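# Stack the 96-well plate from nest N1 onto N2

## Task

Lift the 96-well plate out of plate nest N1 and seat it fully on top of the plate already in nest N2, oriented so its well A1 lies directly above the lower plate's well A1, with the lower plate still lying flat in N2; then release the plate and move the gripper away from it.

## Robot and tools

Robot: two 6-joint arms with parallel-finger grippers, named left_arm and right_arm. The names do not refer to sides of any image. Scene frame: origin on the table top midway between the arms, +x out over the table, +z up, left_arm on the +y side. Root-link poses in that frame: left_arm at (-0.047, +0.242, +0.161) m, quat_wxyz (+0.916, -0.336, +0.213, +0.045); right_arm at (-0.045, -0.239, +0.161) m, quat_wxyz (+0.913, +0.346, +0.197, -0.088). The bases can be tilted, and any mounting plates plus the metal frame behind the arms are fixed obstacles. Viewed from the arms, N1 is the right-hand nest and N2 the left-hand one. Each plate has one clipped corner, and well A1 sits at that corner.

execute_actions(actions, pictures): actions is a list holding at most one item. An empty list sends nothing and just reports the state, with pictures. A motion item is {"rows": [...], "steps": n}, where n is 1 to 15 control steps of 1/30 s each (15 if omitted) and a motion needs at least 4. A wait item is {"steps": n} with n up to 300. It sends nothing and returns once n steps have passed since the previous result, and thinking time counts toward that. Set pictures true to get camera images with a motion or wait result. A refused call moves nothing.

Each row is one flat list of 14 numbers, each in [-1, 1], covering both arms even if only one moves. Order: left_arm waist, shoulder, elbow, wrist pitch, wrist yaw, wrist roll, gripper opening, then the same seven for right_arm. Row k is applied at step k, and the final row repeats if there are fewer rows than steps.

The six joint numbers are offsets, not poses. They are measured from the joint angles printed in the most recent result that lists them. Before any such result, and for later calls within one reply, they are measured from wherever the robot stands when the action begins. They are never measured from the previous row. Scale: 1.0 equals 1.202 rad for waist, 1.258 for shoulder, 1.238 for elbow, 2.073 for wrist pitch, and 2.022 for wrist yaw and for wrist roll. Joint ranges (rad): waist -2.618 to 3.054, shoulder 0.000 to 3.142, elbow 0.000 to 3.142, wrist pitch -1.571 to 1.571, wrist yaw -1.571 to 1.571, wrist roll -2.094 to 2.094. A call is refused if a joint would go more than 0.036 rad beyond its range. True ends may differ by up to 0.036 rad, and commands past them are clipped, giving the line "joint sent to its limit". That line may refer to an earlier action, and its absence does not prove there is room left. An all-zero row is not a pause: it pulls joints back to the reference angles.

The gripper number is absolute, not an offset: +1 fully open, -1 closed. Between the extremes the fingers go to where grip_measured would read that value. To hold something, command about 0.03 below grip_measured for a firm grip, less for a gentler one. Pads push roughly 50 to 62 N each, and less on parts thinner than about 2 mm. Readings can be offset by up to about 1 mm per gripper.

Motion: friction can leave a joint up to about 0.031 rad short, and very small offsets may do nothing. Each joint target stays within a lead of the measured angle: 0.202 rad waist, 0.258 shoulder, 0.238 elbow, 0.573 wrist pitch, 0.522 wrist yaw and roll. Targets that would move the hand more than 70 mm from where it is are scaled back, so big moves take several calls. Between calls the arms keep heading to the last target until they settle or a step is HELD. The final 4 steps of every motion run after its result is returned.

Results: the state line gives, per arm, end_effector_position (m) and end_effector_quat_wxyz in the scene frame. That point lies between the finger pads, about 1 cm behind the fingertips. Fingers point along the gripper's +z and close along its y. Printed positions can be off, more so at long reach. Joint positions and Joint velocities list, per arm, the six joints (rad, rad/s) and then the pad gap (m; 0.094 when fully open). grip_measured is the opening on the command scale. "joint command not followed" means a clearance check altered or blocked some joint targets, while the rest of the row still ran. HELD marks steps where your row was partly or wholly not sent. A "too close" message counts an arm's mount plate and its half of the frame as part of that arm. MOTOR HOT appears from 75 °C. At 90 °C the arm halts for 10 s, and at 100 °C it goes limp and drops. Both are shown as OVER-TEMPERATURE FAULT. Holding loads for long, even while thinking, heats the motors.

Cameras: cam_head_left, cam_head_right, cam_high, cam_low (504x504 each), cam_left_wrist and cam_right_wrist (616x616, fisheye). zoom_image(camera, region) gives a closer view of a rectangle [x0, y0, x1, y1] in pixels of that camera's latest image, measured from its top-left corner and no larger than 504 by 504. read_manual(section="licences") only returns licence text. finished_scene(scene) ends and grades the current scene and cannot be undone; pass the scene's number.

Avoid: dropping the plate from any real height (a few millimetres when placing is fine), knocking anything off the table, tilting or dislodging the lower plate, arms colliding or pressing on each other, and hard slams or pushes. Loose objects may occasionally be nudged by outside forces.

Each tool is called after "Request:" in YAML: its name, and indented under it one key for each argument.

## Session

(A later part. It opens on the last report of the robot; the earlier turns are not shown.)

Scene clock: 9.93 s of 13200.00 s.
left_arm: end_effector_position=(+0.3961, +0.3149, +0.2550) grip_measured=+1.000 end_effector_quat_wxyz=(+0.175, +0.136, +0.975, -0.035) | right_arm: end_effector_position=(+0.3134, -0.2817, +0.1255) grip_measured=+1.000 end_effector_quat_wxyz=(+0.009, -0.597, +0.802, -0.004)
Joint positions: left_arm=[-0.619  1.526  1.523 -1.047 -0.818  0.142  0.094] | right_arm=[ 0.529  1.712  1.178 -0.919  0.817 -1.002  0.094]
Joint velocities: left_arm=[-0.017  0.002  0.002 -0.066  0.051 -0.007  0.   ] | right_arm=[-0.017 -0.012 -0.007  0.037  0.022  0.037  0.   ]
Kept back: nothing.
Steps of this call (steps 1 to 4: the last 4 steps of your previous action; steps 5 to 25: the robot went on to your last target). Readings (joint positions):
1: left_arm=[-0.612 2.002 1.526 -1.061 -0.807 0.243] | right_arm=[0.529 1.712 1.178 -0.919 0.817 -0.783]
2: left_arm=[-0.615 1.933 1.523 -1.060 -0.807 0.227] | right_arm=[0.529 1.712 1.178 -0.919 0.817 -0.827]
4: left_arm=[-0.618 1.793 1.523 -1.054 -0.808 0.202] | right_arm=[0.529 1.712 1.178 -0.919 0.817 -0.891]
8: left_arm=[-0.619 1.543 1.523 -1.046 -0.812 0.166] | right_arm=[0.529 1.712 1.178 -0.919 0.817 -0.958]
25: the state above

Request:
execute_actions:
  actions:
    - {"rows":[[0,0,0,0,0,0,1,0.183,0.912,0.9,-0.1,-0.004,0.02,1]]}

Request:
execute_actions:
  actions:
    - {"steps":40}
  pictures: true

Scene clock: 10.53 s of 13200.00 s.
left_arm: end_effector_position=(+0.3961, +0.3149, +0.2550) grip_measured=+1.000 end_effector_quat_wxyz=(+0.175, +0.135, +0.975, -0.035) | right_arm: end_effector_position=(+0.4204, -0.0792, +0.1342) grip_measured=+1.000 end_effector_quat_wxyz=(-0.053, +0.684, -0.728, +0.015)
Joint positions: left_arm=[-0.619  1.526  1.523 -1.047 -0.818  0.142  0.094] | right_arm=[ 0.771  2.511  2.017 -1.084  0.818 -0.974  0.094]
Joint velocities: left_arm=[-0.022 -0.007 -0.002  0.051  0.037  0.007  0.   ] | right_arm=[-0.085  2.469  2.562 -0.095 -0.037  0.051  0.   ]
Steps of this call (steps 1 to 7: the robot went on to your last target; steps 8 to 18: the first 11 steps of this action). Readings (joint positions):
8: left_arm=[-0.619 1.526 1.523 -1.047 -0.818 0.142] | right_arm=[0.543 1.737 1.209 -0.962 0.821 -0.998]
9: left_arm=[-0.619 1.526 1.523 -1.047 -0.818 0.142] | right_arm=[0.575 1.791 1.273 -1.008 0.825 -0.995]
11: left_arm=[-0.619 1.526 1.523 -1.047 -0.818 0.142] | right_arm=[0.660 1.924 1.413 -1.039 0.825 -0.988]
15: left_arm=[-0.619 1.526 1.523 -1.047 -0.818 0.142] | right_arm=[0.762 2.254 1.756 -1.075 0.820 -0.978]
18: the state above

Scene clock: 11.87 s of 13200.00 s.
left_arm: end_effector_position=(+0.3961, +0.3149, +0.2550) grip_measured=+1.000 end_effector_quat_wxyz=(+0.175, +0.135, +0.975, -0.035) | right_arm: end_effector_position=(+0.3985, -0.0066, +0.0636) grip_measured=+1.000 end_effector_quat_wxyz=(-0.011, +0.713, -0.701, +0.002)
Joint positions: left_arm=[-0.619  1.526  1.523 -1.047 -0.818  0.142  0.094] | right_arm=[ 0.765  2.858  2.274 -1.116  0.807 -0.97   0.094]
Joint velocities: left_arm=[-0.017 -0.007  0.002  0.022 -0.051 -0.11   0.   ] | right_arm=[ 0.007 -0.002 -0.007  0.007  0.051 -0.037  0.   ]
Kept back: nothing.
Steps of this call (steps 1 to 4: the last 4 steps of your previous action; steps 5 to 30: the robot went on to your last target; steps 31 to 40: nothing new was sent). Readings (joint positions):
1: left_arm=[-0.619 1.526 1.523 -1.047 -0.818 0.142] | right_arm=[0.769 2.597 2.104 -1.086 0.818 -0.973]
2: left_arm=[-0.619 1.526 1.523 -1.047 -0.818 0.142] | right_arm=[0.767 2.677 2.176 -1.080 0.818 -0.972]
4: left_arm=[-0.619 1.526 1.523 -1.047 -0.818 0.142] | right_arm=[0.765 2.797 2.249 -1.073 0.817 -0.971]
8: left_arm=[-0.619 1.526 1.523 -1.047 -0.818 0.142] | right_arm=[0.765 2.896 2.255 -1.103 0.809 -0.971]
40: the state above
All arms were judged still, so your last target was given up. Only a new action makes them travel on or press farther. Fingers that are still opening or closing keep moving.

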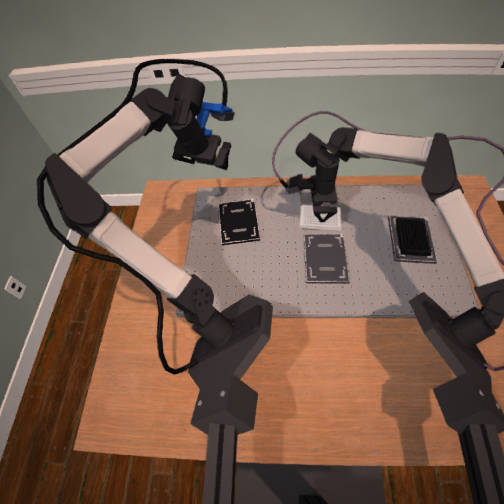

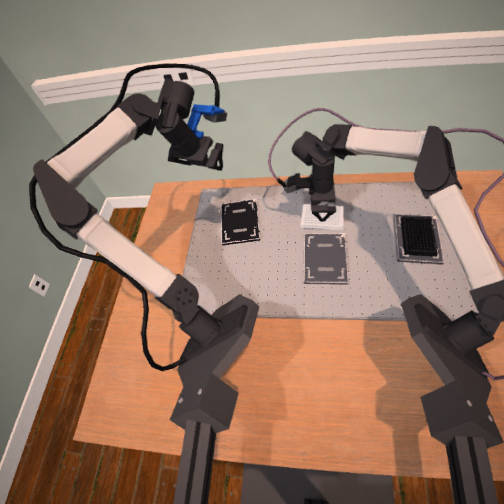

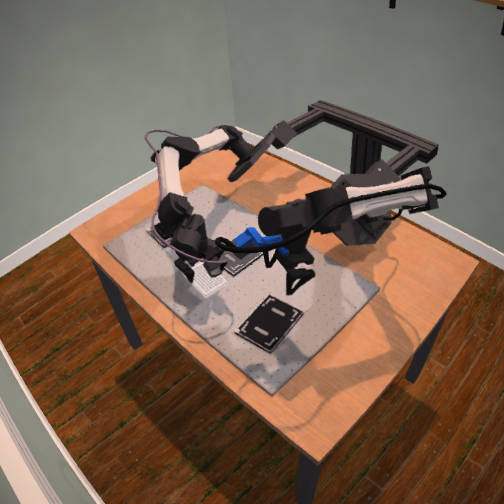

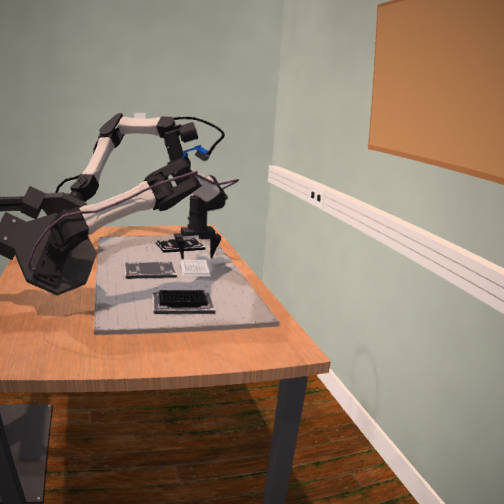

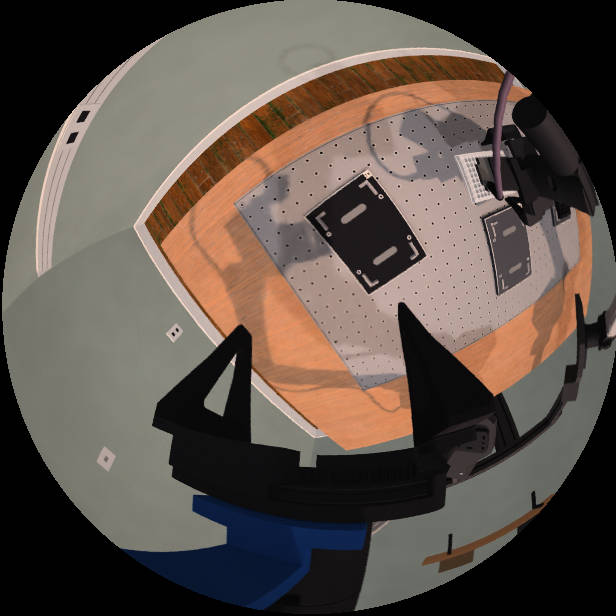

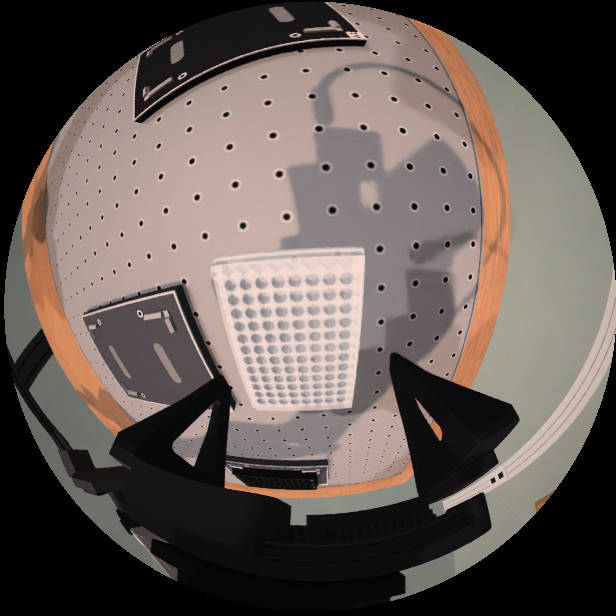

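Request:
zoom_image:
  camera: "cam_right_wrist"
  region: [190,230,390,430]

Region (190, 230, 390, 430) of cam_right_wrist's 616x616 image, scaled by 2.520, with more detail than that image has.

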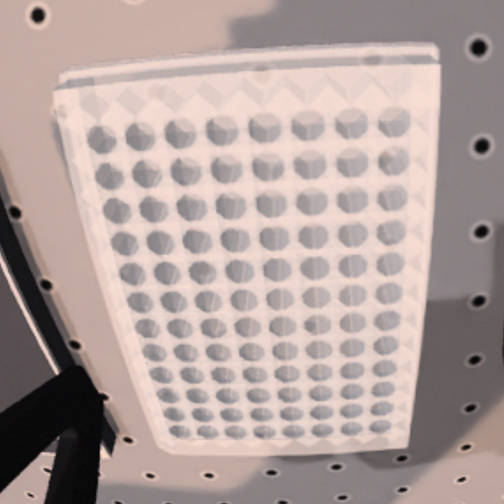

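Request:
execute_actions:
  actions:
    - {"rows":[[0,0,0,0,0,0,1,0,0,0,0,0,0.8,1]]}

Request:
execute_actions:
  actions:
    - {"steps":15}

Scene clock: 12.87 s of 13200.00 s.
left_arm: end_effector_position=(+0.3961, +0.3149, +0.2550) grip_measured=+1.000 end_effector_quat_wxyz=(+0.175, +0.135, +0.975, -0.035) | right_arm: end_effector_position=(+0.3983, -0.0068, +0.0636) grip_measured=+1.000 end_effector_quat_wxyz=(+0.010, -0.267, +0.964, +0.003)
Joint positions: left_arm=[-0.619  1.526  1.523 -1.047 -0.818  0.142  0.094] | right_arm=[ 0.765  2.858  2.274 -1.117  0.807  0.079  0.094]
Joint velocities: left_arm=[-0.007 -0.002 -0.007 -0.11  -0.051  0.022  0.   ] | right_arm=[ 0.012  0.002 -0.007  0.037  0.066  2.821  0.   ]
Steps of this call (steps 1 to 19: nothing new was sent; steps 20 to 30: the first 11 steps of this action). Readings (joint positions):
20: left_arm=[-0.619 1.526 1.523 -1.047 -0.818 0.142] | right_arm=[0.765 2.858 2.274 -1.117 0.807 -0.898]
21: left_arm=[-0.619 1.526 1.523 -1.047 -0.818 0.142] | right_arm=[0.765 2.858 2.274 -1.117 0.807 -0.799]
23: left_arm=[-0.619 1.526 1.523 -1.047 -0.818 0.142] | right_arm=[0.765 2.858 2.274 -1.117 0.807 -0.604]
27: left_arm=[-0.619 1.526 1.523 -1.047 -0.818 0.142] | right_arm=[0.765 2.858 2.274 -1.117 0.807 -0.214]
30: the state above

Scene clock: 13.37 s of 13200.00 s.
left_arm: end_effector_position=(+0.3961, +0.3149, +0.2550) grip_measured=+1.000 end_effector_quat_wxyz=(+0.175, +0.135, +0.975, -0.035) | right_arm: end_effector_position=(+0.3983, -0.0068, +0.0636) grip_measured=+1.000 end_effector_quat_wxyz=(+0.009, -0.000, +1.000, +0.006)
Joint positions: left_arm=[-0.619  1.526  1.523 -1.047 -0.818  0.142  0.094] | right_arm=[ 0.765  2.858  2.274 -1.117  0.807  0.619  0.094]
Joint velocities: left_arm=[ 0.002 -0.017 -0.002  0.007 -0.066 -0.051  0.   ] | right_arm=[ 0.002  0.007 -0.022 -0.066 -0.022  0.139  0.   ]
Kept back: nothing.
Steps of this call (steps 1 to 4: the last 4 steps of your previous action; steps 5 to 15: the robot went on to your last target). Readings (joint positions):
1: left_arm=[-0.619 1.526 1.523 -1.047 -0.818 0.142] | right_arm=[0.765 2.858 2.274 -1.117 0.807 0.177]
2: left_arm=[-0.619 1.526 1.523 -1.047 -0.818 0.142] | right_arm=[0.765 2.858 2.274 -1.117 0.807 0.267]
4: left_arm=[-0.619 1.526 1.523 -1.047 -0.818 0.142] | right_arm=[0.765 2.858 2.274 -1.117 0.807 0.402]
8: left_arm=[-0.619 1.526 1.523 -1.047 -0.818 0.142] | right_arm=[0.765 2.858 2.274 -1.117 0.807 0.542]
15: the state above

Request:
execute_actions:
  actions:
    - {"rows":[[0,0,0,0,0,0,1,-0.028,0.03,0,0,0,0.742,1]]}

Request:
execute_actions:
  actions:
    - {"steps":30}
  pictures: true

Scene clock: 13.87 s of 13200.00 s.
left_arm: end_effector_position=(+0.3961, +0.3149, +0.2550) grip_measured=+1.000 end_effector_quat_wxyz=(+0.175, +0.135, +0.975, -0.035) | right_arm: end_effector_position=(+0.3926, -0.0093, +0.0471) grip_measured=+1.000 end_effector_quat_wxyz=(-0.004, +0.504, +0.863, -0.005)
Joint positions: left_arm=[-0.619  1.526  1.523 -1.047 -0.818  0.142  0.094] | right_arm=[ 0.742  2.883  2.274 -1.116  0.807  1.678  0.094]
Joint velocities: left_arm=[ 0.002  0.012 -0.007 -0.022 -0.007 -0.022  0.   ] | right_arm=[ 0.012 -0.022  0.012 -0.051  0.007  2.689  0.   ]
joint sent to its limit (right arm) — the command would take joint 6 (wrist roll) past its upper limit, so that joint was sent only as far as its limit.
Steps of this call (steps 1 to 4: the robot went on to your last target; steps 5 to 15: the first 11 steps of this action). Readings (joint positions):
5: left_arm=[-0.619 1.526 1.523 -1.047 -0.818 0.142] | right_arm=[0.764 2.860 2.274 -1.117 0.807 0.703]
6: left_arm=[-0.619 1.526 1.523 -1.047 -0.818 0.142] | right_arm=[0.762 2.862 2.274 -1.116 0.807 0.803]
8: left_arm=[-0.619 1.526 1.523 -1.047 -0.818 0.142] | right_arm=[0.756 2.869 2.274 -1.116 0.807 0.997]
12: left_arm=[-0.619 1.526 1.523 -1.047 -0.818 0.142] | right_arm=[0.744 2.882 2.274 -1.116 0.807 1.387]
15: the state above

Scene clock: 14.87 s of 13200.00 s.
left_arm: end_effector_position=(+0.3961, +0.3149, +0.2550) grip_measured=+1.000 end_effector_quat_wxyz=(+0.175, +0.135, +0.975, -0.035) | right_arm: end_effector_position=(+0.3926, -0.0093, +0.0471) grip_measured=+1.000 end_effector_quat_wxyz=(-0.003, +0.667, +0.745, -0.006)
Joint positions: left_arm=[-0.619  1.526  1.523 -1.047 -0.818  0.142  0.094] | right_arm=[ 0.742  2.883  2.274 -1.116  0.807  2.08   0.094]
Joint velocities: left_arm=[-0.012 -0.002  0.012  0.051  0.051  0.037  0.   ] | right_arm=[-0.007 -0.007 -0.022 -0.022 -0.051 -0.007  0.   ]
joint sent to its limit (right arm) — the command would take joint 6 (wrist roll) past its upper limit, so that joint was sent only as far as its limit.
Kept back: nothing.
Steps of this call (steps 1 to 4: the last 4 steps of your previous action; steps 5 to 30: the robot went on to your last target). Readings (joint positions):
1: left_arm=[-0.619 1.526 1.523 -1.047 -0.818 0.142] | right_arm=[0.742 2.883 2.274 -1.116 0.807 1.759]
2: left_arm=[-0.619 1.526 1.523 -1.047 -0.818 0.142] | right_arm=[0.742 2.883 2.274 -1.116 0.807 1.824]
4: left_arm=[-0.619 1.526 1.523 -1.047 -0.818 0.142] | right_arm=[0.742 2.883 2.274 -1.116 0.807 1.917]
8: left_arm=[-0.619 1.526 1.523 -1.047 -0.818 0.142] | right_arm=[0.742 2.883 2.274 -1.116 0.807 2.014]
30: the state above

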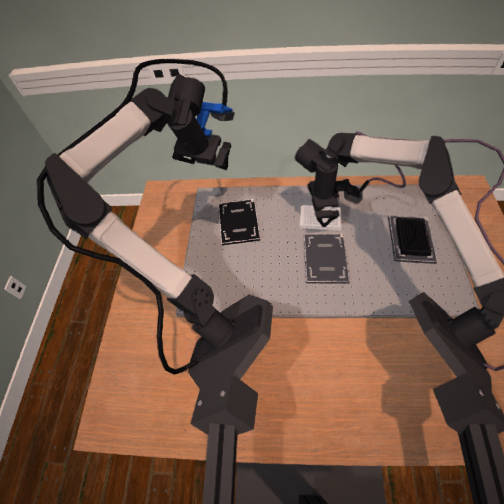

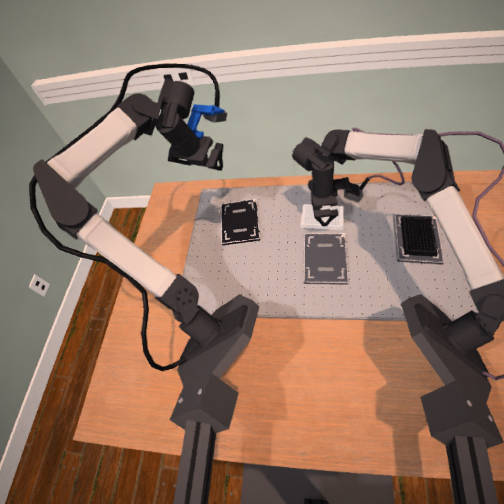

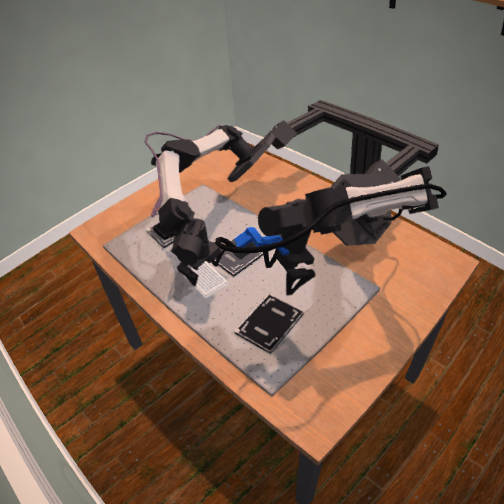

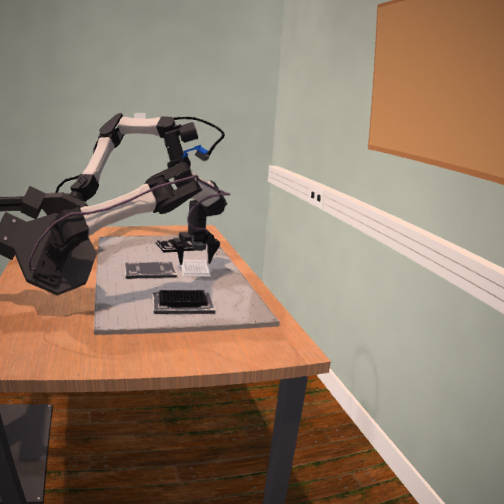

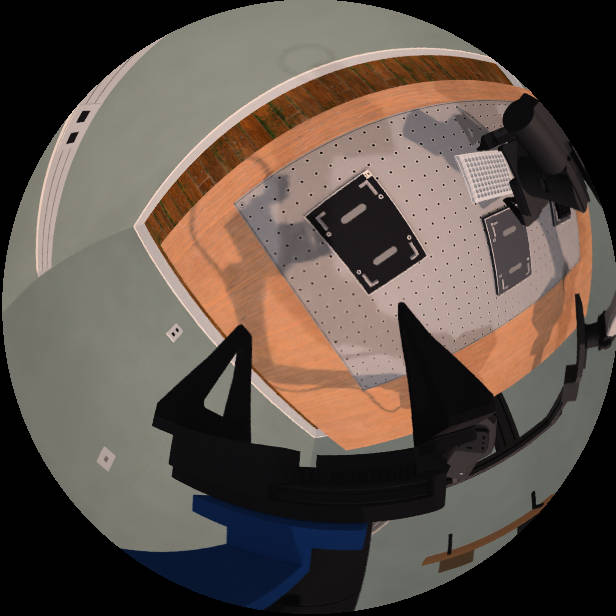

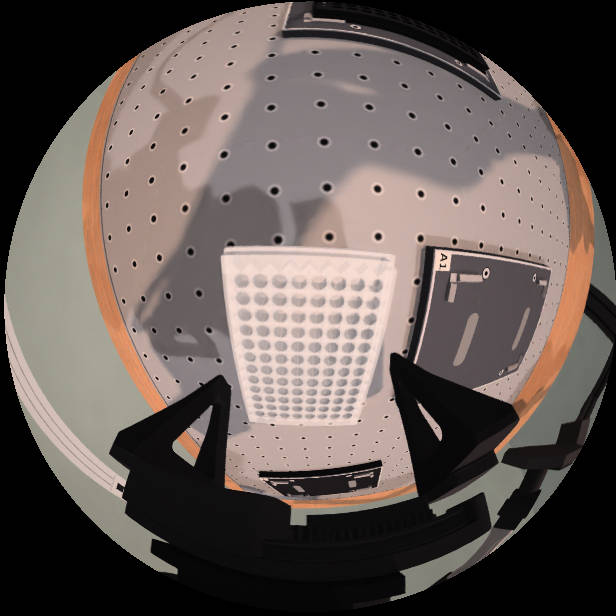

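Request:
execute_actions:
  actions:
    - {"rows":[[0,0,0,0,0,0,1,-0.029,0.024,0,0.027,0,0,1]]}

Request:
execute_actions:
  actions:
    - {"steps":15}
  pictures: true

Scene clock: 15.33 s of 13200.00 s.
left_arm: end_effector_position=(+0.3961, +0.3149, +0.2550) grip_measured=+1.000 end_effector_quat_wxyz=(+0.175, +0.135, +0.975, -0.035) | right_arm: end_effector_position=(+0.3957, -0.0104, +0.0333) grip_measured=+1.000 end_effector_quat_wxyz=(-0.005, +0.679, +0.734, -0.006)
Joint positions: left_arm=[-0.619  1.526  1.523 -1.047 -0.818  0.142  0.094] | right_arm=[ 0.717  2.897  2.274 -1.079  0.807  2.08   0.094]
Joint velocities: left_arm=[-0.017  0.002  0.002 -0.051 -0.066  0.007  0.   ] | right_arm=[-0.007  0.012 -0.012  0.081 -0.022 -0.037  0.   ]
joint sent to its limit (right arm) — the command would take joint 6 (wrist roll) past its upper limit, so that joint was sent only as far as its limit.
Steps of this call (steps 1 to 3: the robot went on to your last target; steps 4 to 14: the first 11 steps of this action). Readings (joint positions):
4: left_arm=[-0.619 1.526 1.523 -1.047 -0.818 0.142] | right_arm=[0.740 2.883 2.274 -1.113 0.807 2.080]
5: left_arm=[-0.619 1.526 1.523 -1.047 -0.818 0.142] | right_arm=[0.739 2.885 2.274 -1.104 0.807 2.080]
7: left_arm=[-0.619 1.526 1.523 -1.047 -0.818 0.142] | right_arm=[0.732 2.890 2.274 -1.092 0.807 2.080]
11: left_arm=[-0.619 1.526 1.523 -1.047 -0.818 0.142] | right_arm=[0.719 2.896 2.274 -1.082 0.807 2.080]
14: the state above

Scene clock: 15.83 s of 13200.00 s.
left_arm: end_effector_position=(+0.3961, +0.3149, +0.2550) grip_measured=+1.000 end_effector_quat_wxyz=(+0.175, +0.135, +0.975, -0.035) | right_arm: end_effector_position=(+0.3959, -0.0102, +0.0333) grip_measured=+1.000 end_effector_quat_wxyz=(-0.004, +0.679, +0.734, -0.005)
Joint positions: left_arm=[-0.619  1.526  1.523 -1.047 -0.818  0.142  0.094] | right_arm=[ 0.717  2.897  2.274 -1.077  0.807  2.08   0.094]
Joint velocities: left_arm=[ 0.002 -0.022 -0.027  0.11  -0.037 -0.007  0.   ] | right_arm=[-0.007  0.007 -0.032  0.007 -0.066  0.007  0.   ]
Kept back: nothing.
Steps of this call (steps 1 to 4: the last 4 steps of your previous action; steps 5 to 15: the robot went on to your last target). Readings (joint positions):
1: left_arm=[-0.619 1.526 1.523 -1.047 -0.818 0.142] | right_arm=[0.717 2.897 2.274 -1.078 0.807 2.080]
2: left_arm=[-0.619 1.526 1.523 -1.047 -0.818 0.142] | right_arm=[0.717 2.897 2.274 -1.078 0.807 2.080]
4: left_arm=[-0.619 1.526 1.523 -1.047 -0.818 0.142] | right_arm=[0.717 2.897 2.274 -1.077 0.807 2.080]
8: left_arm=[-0.619 1.526 1.523 -1.047 -0.818 0.142] | right_arm=[0.717 2.897 2.274 -1.077 0.807 2.080]
15: the state above
All arms were judged still, so your last target was given up. Only a new action makes them travel on or press farther. Fingers that are still opening or closing keep moving.

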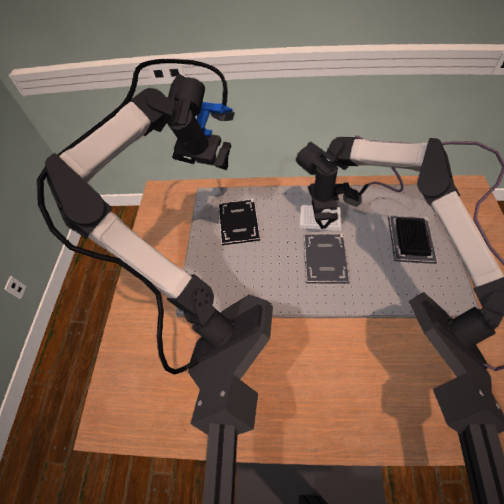

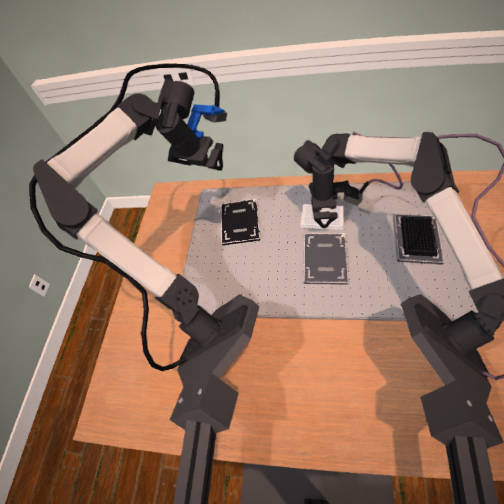

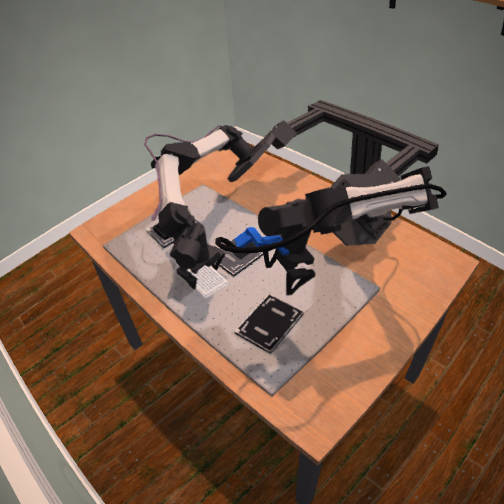

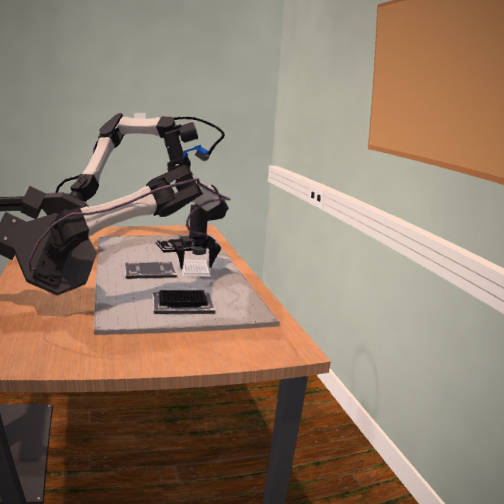

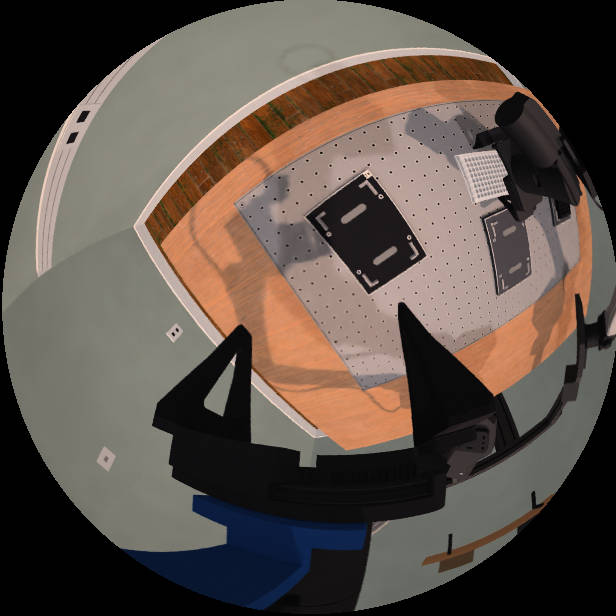

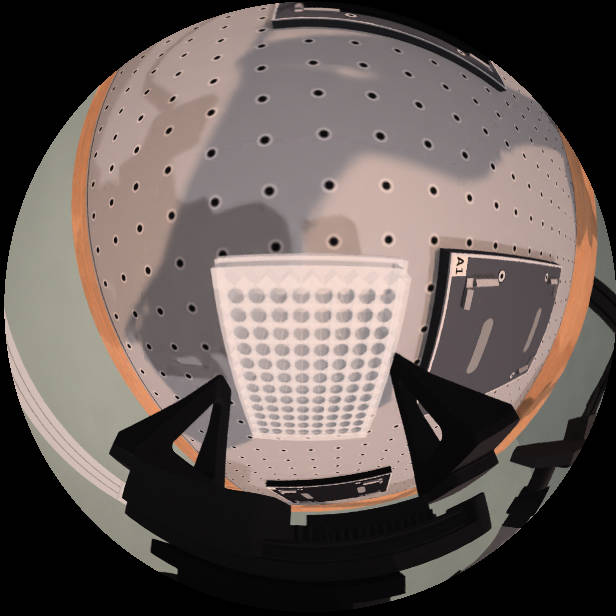

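Slightly lower via shoulder (also shifts −x), then close.

Request:
execute_actions:
  actions:
    - {"rows":[[0,0,0,0,0,0,1,0,0.022,0,0,0,0,1]]}

Request:
execute_actions:
  actions:
    - {"rows":[[0,0,0,0,0,0,1,0,0,0,0,0,0,0.9],[0,0,0,0,0,0,1,0,0,0,0,0,0,0.85],[0,0,0,0,0,0,1,0,0,0,0,0,0,0.8],[0,0,0,0,0,0,1,0,0,0,0,0,0,0.75],[0,0,0,0,0,0,1,0,0,0,0,0,0,0.7]]}
  pictures: true

Scene clock: 16.40 s of 13200.00 s.
left_arm: end_effector_position=(+0.3961, +0.3149, +0.2550) grip_measured=+1.000 end_effector_quat_wxyz=(+0.175, +0.135, +0.975, -0.035) | right_arm: end_effector_position=(+0.3921, -0.0079, +0.0295) grip_measured=+1.000 end_effector_quat_wxyz=(-0.005, +0.676, +0.736, -0.009)
Joint positions: left_arm=[-0.619  1.526  1.523 -1.047 -0.818  0.142  0.094] | right_arm=[ 0.717  2.909  2.274 -1.077  0.807  2.08   0.094]
Joint velocities: left_arm=[ 0.002 -0.007  0.012  0.007 -0.007  0.007  0.   ] | right_arm=[ 0.002  0.012 -0.027 -0.022 -0.037 -0.037  0.   ]
Steps of this call (steps 1 to 6: nothing new was sent; steps 7 to 17: the first 11 steps of this action). Readings (joint positions):
7: left_arm=[-0.619 1.526 1.523 -1.047 -0.818 0.142] | right_arm=[0.717 2.898 2.274 -1.077 0.807 2.080]
8: left_arm=[-0.619 1.526 1.523 -1.047 -0.818 0.142] | right_arm=[0.717 2.899 2.274 -1.077 0.807 2.080]
10: left_arm=[-0.619 1.526 1.523 -1.047 -0.818 0.142] | right_arm=[0.717 2.902 2.274 -1.077 0.807 2.080]
14: left_arm=[-0.619 1.526 1.523 -1.047 -0.818 0.142] | right_arm=[0.717 2.908 2.274 -1.077 0.807 2.080]
17: the state above

Scene clock: 16.90 s of 13200.00 s.
left_arm: end_effector_position=(+0.3961, +0.3149, +0.2550) grip_measured=+1.000 end_effector_quat_wxyz=(+0.175, +0.135, +0.975, -0.035) | right_arm: end_effector_position=(+0.3921, -0.0079, +0.0295) grip_measured=+0.796 end_effector_quat_wxyz=(-0.005, +0.676, +0.736, -0.009)
Joint positions: left_arm=[-0.619  1.526  1.523 -1.047 -0.818  0.142  0.094] | right_arm=[ 0.717  2.909  2.274 -1.077  0.807  2.08   0.084]
Joint velocities: left_arm=[ 0.007  0.007  0.012  0.037 -0.022  0.022  0.   ] | right_arm=[ 0.007 -0.017 -0.007 -0.037  0.022 -0.007 -0.001]
Steps of this call (steps 1 to 4: the last 4 steps of your previous action; steps 5 to 15: the first 11 steps of this action, its rows measured from where the robot was after step 4). Readings (joint positions):
4: left_arm=[-0.619 1.526 1.523 -1.047 -0.818 0.142] | right_arm=[0.717 2.909 2.274 -1.077 0.807 2.080]
5: left_arm=[-0.619 1.526 1.523 -1.047 -0.818 0.142] | right_arm=[0.717 2.909 2.274 -1.077 0.807 2.080]
6: left_arm=[-0.619 1.526 1.523 -1.047 -0.818 0.142] | right_arm=[0.717 2.909 2.274 -1.077 0.807 2.080]
8: left_arm=[-0.619 1.526 1.523 -1.047 -0.818 0.142] | right_arm=[0.717 2.909 2.274 -1.077 0.807 2.080]
12: left_arm=[-0.619 1.526 1.523 -1.047 -0.818 0.142] | right_arm=[0.717 2.909 2.274 -1.077 0.807 2.080]
15: the state above

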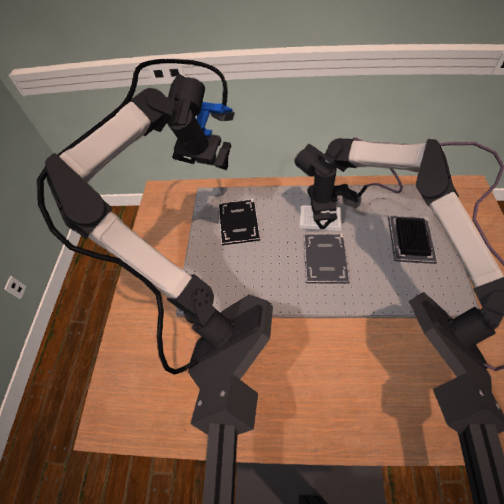

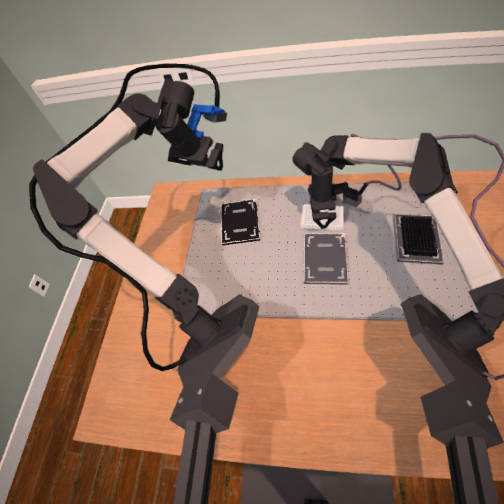

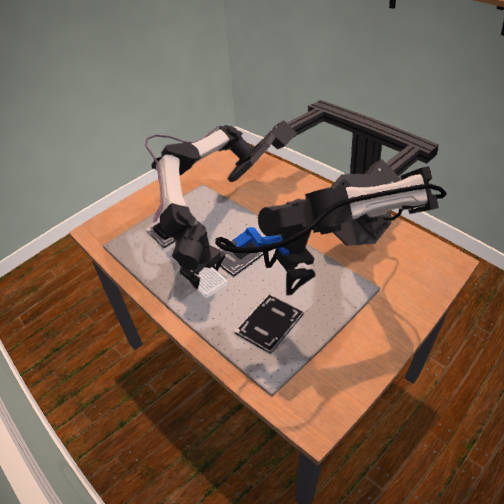

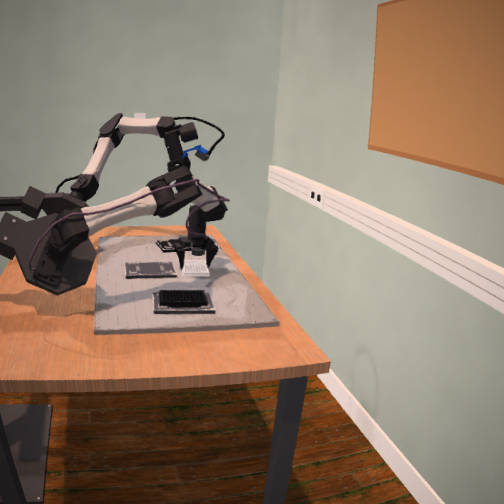

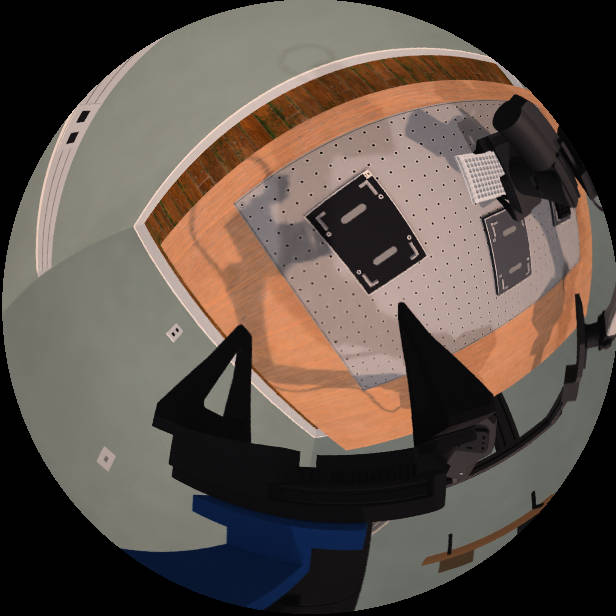

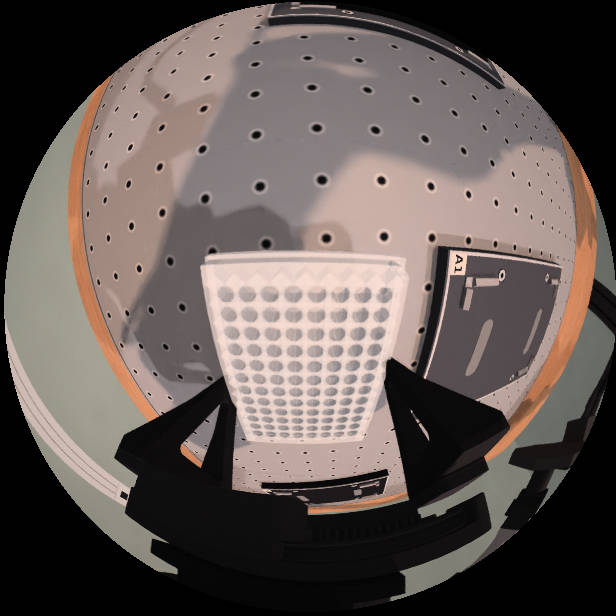

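Request:
execute_actions:
  actions:
    - {"rows":[[0,0,0,0,0,0,1,0,0,0,0,0,-0.03,0.7],[0,0,0,0,0,0,1,0,0,0,0,0,-0.06,0.7],[0,0,0,0,0,0,1,0,0,0,0,0,-0.09,0.7],[0,0,0,0,0,0,1,0,0,0,0,0,-0.11,0.7]]}

Request:
execute_actions:
  actions:
    - {"rows":[[0,0,0,0,0,0,1,0,0,0,0,0,0,1],[0,0,0,0,0,0,1,0,0,0,0,0,0,1],[0,0,0,0,0,0,1,0,0,0,0,0,0,1],[0,0,0,0,0,0,1,0,0,0,0,0,0.066,1]]}

Request:
execute_actions:
  actions:
    - {"rows":[[0,0,0,0,0,0,1,0,0,0,0,0,0,0.9],[0,0,0,0,0,0,1,0,0,0,0,0,0,0.8],[0,0,0,0,0,0,1,0,0,0,0,0,0,0.7]]}
  pictures: true

Scene clock: 17.47 s of 13200.00 s.
left_arm: end_effector_position=(+0.3961, +0.3149, +0.2550) grip_measured=+1.000 end_effector_quat_wxyz=(+0.175, +0.135, +0.975, -0.035) | right_arm: end_effector_position=(+0.3921, -0.0079, +0.0295) grip_measured=+0.796 end_effector_quat_wxyz=(-0.006, +0.605, +0.796, -0.009)
Joint positions: left_arm=[-0.619  1.526  1.523 -1.047 -0.818  0.142  0.094] | right_arm=[ 0.717  2.909  2.274 -1.077  0.807  1.895  0.084]
Joint velocities: left_arm=[-0.007  0.007 -0.002 -0.051  0.007  0.037  0.   ] | right_arm=[-0.022 -0.002  0.017 -0.037  0.037 -0.227  0.001]
Steps of this call (steps 1 to 4: the last 4 steps of your previous action; steps 5 to 6: the robot went on to your last target; steps 7 to 17: the first 11 steps of this action). Readings (joint positions):
7: left_arm=[-0.619 1.526 1.523 -1.047 -0.818 0.142] | right_arm=[0.717 2.909 2.274 -1.077 0.807 2.073]
8: left_arm=[-0.619 1.526 1.523 -1.047 -0.818 0.142] | right_arm=[0.717 2.909 2.274 -1.077 0.807 2.056]
10: left_arm=[-0.619 1.526 1.523 -1.047 -0.818 0.142] | right_arm=[0.717 2.909 2.274 -1.077 0.807 2.000]
14: left_arm=[-0.619 1.526 1.523 -1.047 -0.818 0.142] | right_arm=[0.717 2.909 2.274 -1.077 0.807 1.921]
17: the state above

Scene clock: 17.97 s of 13200.00 s.
left_arm: end_effector_position=(+0.3961, +0.3149, +0.2550) grip_measured=+1.000 end_effector_quat_wxyz=(+0.175, +0.135, +0.975, -0.035) | right_arm: end_effector_position=(+0.3921, -0.0079, +0.0295) grip_measured=+1.000 end_effector_quat_wxyz=(-0.006, +0.639, +0.769, -0.009)
Joint positions: left_arm=[-0.619  1.526  1.523 -1.047 -0.818  0.142  0.094] | right_arm=[ 0.717  2.909  2.274 -1.077  0.807  1.981  0.094]
Joint velocities: left_arm=[-0.017 -0.007  0.002 -0.037 -0.037 -0.022  0.   ] | right_arm=[ 0.022  0.007 -0.017 -0.007 -0.066  0.139  0.   ]
Steps of this call (steps 1 to 4: the last 4 steps of your previous action; steps 5 to 15: the first 11 steps of this action, its rows measured from where the robot was after step 4). Readings (joint positions):
4: left_arm=[-0.619 1.526 1.523 -1.047 -0.818 0.142] | right_arm=[0.717 2.909 2.274 -1.077 0.807 1.879]
5: left_arm=[-0.619 1.526 1.523 -1.047 -0.818 0.142] | right_arm=[0.717 2.909 2.274 -1.077 0.807 1.878]
6: left_arm=[-0.619 1.526 1.523 -1.047 -0.818 0.142] | right_arm=[0.717 2.909 2.274 -1.077 0.807 1.878]
8: left_arm=[-0.619 1.526 1.523 -1.047 -0.818 0.142] | right_arm=[0.717 2.909 2.274 -1.077 0.807 1.896]
12: left_arm=[-0.619 1.526 1.523 -1.047 -0.818 0.142] | right_arm=[0.717 2.909 2.274 -1.077 0.807 1.960]
15: the state above

Scene clock: 18.47 s of 13200.00 s.
left_arm: end_effector_position=(+0.3961, +0.3149, +0.2550) grip_measured=+1.000 end_effector_quat_wxyz=(+0.175, +0.135, +0.975, -0.035) | right_arm: end_effector_position=(+0.3921, -0.0079, +0.0295) grip_measured=+0.749 end_effector_quat_wxyz=(-0.006, +0.644, +0.765, -0.009)
Joint positions: left_arm=[-0.619  1.526  1.523 -1.047 -0.818  0.142  0.094] | right_arm=[ 0.717  2.909  2.274 -1.077  0.807  1.995  0.082]
Joint velocities: left_arm=[-0.017  0.002 -0.012  0.066 -0.022  0.037  0.   ] | right_arm=[-0.002 -0.007 -0.022  0.037 -0.007  0.066  0.   ]
Steps of this call (steps 1 to 4: the last 4 steps of your previous action; steps 5 to 15: the first 11 steps of this action, its rows measured from where the robot was after step 4). Readings (joint positions):
4: left_arm=[-0.619 1.526 1.523 -1.047 -0.818 0.142] | right_arm=[0.717 2.909 2.274 -1.077 0.807 1.995]
5: left_arm=[-0.619 1.526 1.523 -1.047 -0.818 0.142] | right_arm=[0.717 2.909 2.274 -1.077 0.807 1.995]
6: left_arm=[-0.619 1.526 1.523 -1.047 -0.818 0.142] | right_arm=[0.717 2.909 2.274 -1.077 0.807 1.995]
8: left_arm=[-0.619 1.526 1.523 -1.047 -0.818 0.142] | right_arm=[0.717 2.909 2.274 -1.077 0.807 1.995]
12: left_arm=[-0.619 1.526 1.523 -1.047 -0.818 0.142] | right_arm=[0.717 2.909 2.274 -1.077 0.807 1.995]
15: the state above

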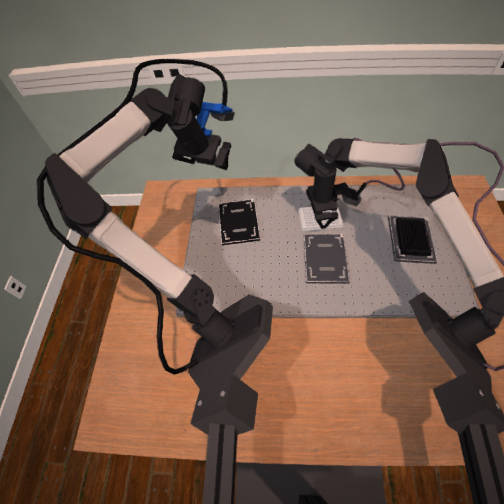

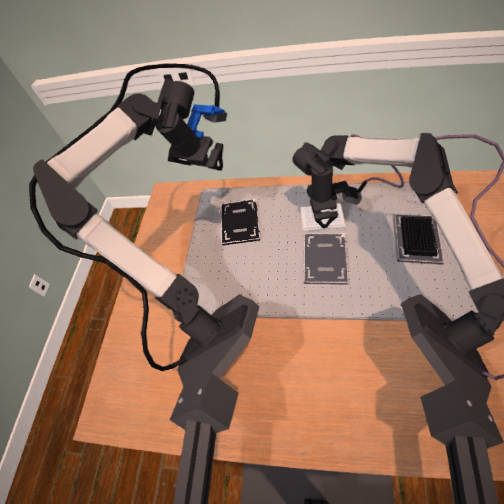

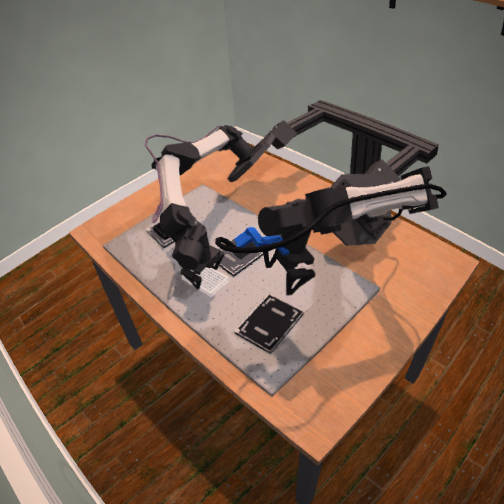

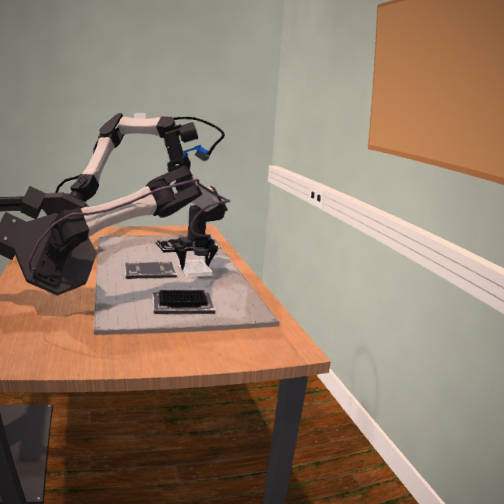

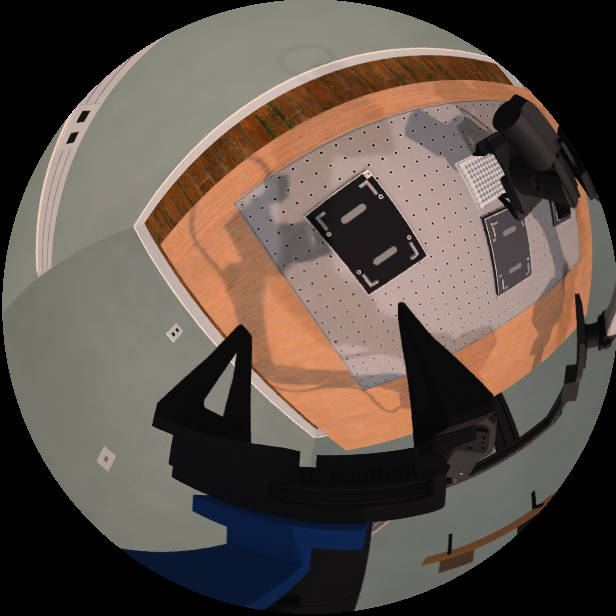

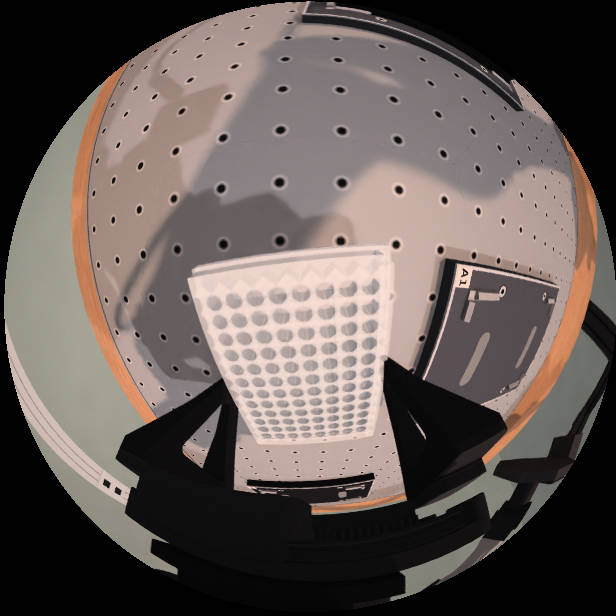

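Request:
execute_actions:
  actions:
    - {"rows":[[0,0,0,0,0,0,1,0.012,-0.02,0,-0.01,0,0,0.68],[0,0,0,0,0,0,1,0.024,-0.04,0,-0.02,0,0,0.68],[0,0,0,0,0,0,1,0.03,-0.07,-0.01,-0.03,0,-0.03,0.68],[0,0,0,0,0,0,1,0.03,-0.11,-0.04,-0.04,0,-0.07,0.68],[0,0,0,0,0,0,1,0.02,-0.15,-0.08,-0.04,0,-0.11,0.68],[0,0,0,0,0,0,1,0.01,-0.19,-0.12,-0.03,0,-0.15,0.68],[0,0,0,0,0,0,1,0,-0.23,-0.165,-0.02,0,-0.19,0.68],[0,0,0,0,0,0,1,-0.01,-0.27,-0.21,-0.01,0,-0.23,0.68],[0,0,0,0,0,0,1,-0.025,-0.31,-0.255,0,0,-0.27,0.68],[0,0,0,0,0,0,1,-0.04,-0.35,-0.3,0.01,0,-0.31,0.68],[0,0,0,0,0,0,1,-0.055,-0.39,-0.345,0.02,0,-0.35,0.68],[0,0,0,0,0,0,1,-0.07,-0.43,-0.39,0.03,0,-0.39,0.68],[0,0,0,0,0,0,1,-0.085,-0.47,-0.435,0.04,0,-0.43,0.68],[0,0,0,0,0,0,1,-0.1,-0.51,-0.48,0.05,0,-0.47,0.68],[0,0,0,0,0,0,1,-0.115,-0.55,-0.525,0.06,0,-0.51,0.68]]}

Request:
execute_actions:
  actions:
    - {"steps":20}

Scene clock: 19.37 s of 13200.00 s.
left_arm: end_effector_position=(+0.3961, +0.3149, +0.2550) grip_measured=+1.000 end_effector_quat_wxyz=(+0.175, +0.135, +0.975, -0.035) | right_arm: end_effector_position=(+0.4108, -0.0945, +0.1073) grip_measured=+0.749 end_effector_quat_wxyz=(+0.006, +0.507, +0.862, +0.020)
Joint positions: left_arm=[-0.619  1.526  1.523 -1.047 -0.818  0.142  0.094] | right_arm=[ 0.716  2.507  1.97  -1.082  0.805  1.591  0.082]
Joint velocities: left_arm=[-0.002 -0.007 -0.012  0.022  0.007  0.007  0.   ] | right_arm=[-0.344 -1.746 -1.482  0.388  0.037 -2.044 -0.001]
Steps of this call (steps 1 to 4: the last 4 steps of your previous action; steps 5 to 15: the robot went on to your last target; step 16: nothing new was sent; steps 17 to 27: the first 11 steps of this action). Readings (joint positions):
17: left_arm=[-0.619 1.526 1.523 -1.047 -0.818 0.142] | right_arm=[0.718 2.907 2.274 -1.078 0.807 1.995]
18: left_arm=[-0.619 1.526 1.523 -1.047 -0.818 0.142] | right_arm=[0.720 2.904 2.274 -1.082 0.807 1.995]
20: left_arm=[-0.619 1.526 1.523 -1.047 -0.818 0.142] | right_arm=[0.727 2.877 2.265 -1.098 0.807 1.968]
24: left_arm=[-0.619 1.526 1.523 -1.047 -0.818 0.142] | right_arm=[0.738 2.690 2.115 -1.107 0.805 1.786]
27: the state above

Scene clock: 20.03 s of 13200.00 s.
left_arm: end_effector_position=(+0.3961, +0.3149, +0.2550) grip_measured=+1.000 end_effector_quat_wxyz=(+0.175, +0.135, +0.975, -0.035) | right_arm: end_effector_position=(+0.3952, -0.1930, +0.0957) grip_measured=+0.749 end_effector_quat_wxyz=(+0.000, +0.306, +0.952, +0.003)
Joint positions: left_arm=[-0.619  1.526  1.523 -1.047 -0.818  0.142  0.094] | right_arm=[ 0.575  2.204  1.649 -0.967  0.814  0.982  0.082]
Joint velocities: left_arm=[-0.012  0.017  0.002 -0.007  0.007  0.066  0.   ] | right_arm=[ 0.007 -0.012  0.017  0.081 -0.007 -0.066  0.   ]
Kept back: nothing.
Steps of this call (steps 1 to 4: the last 4 steps of your previous action; steps 5 to 20: the robot went on to your last target). Readings (joint positions):
1: left_arm=[-0.619 1.526 1.523 -1.047 -0.818 0.142] | right_arm=[0.701 2.449 1.919 -1.068 0.806 1.520]
2: left_arm=[-0.619 1.526 1.523 -1.047 -0.818 0.142] | right_arm=[0.683 2.392 1.867 -1.052 0.806 1.447]
4: left_arm=[-0.619 1.526 1.523 -1.047 -0.818 0.142] | right_arm=[0.636 2.288 1.759 -1.018 0.807 1.297]
8: left_arm=[-0.619 1.526 1.523 -1.047 -0.818 0.142] | right_arm=[0.565 2.202 1.666 -1.003 0.814 1.105]
20: the state above


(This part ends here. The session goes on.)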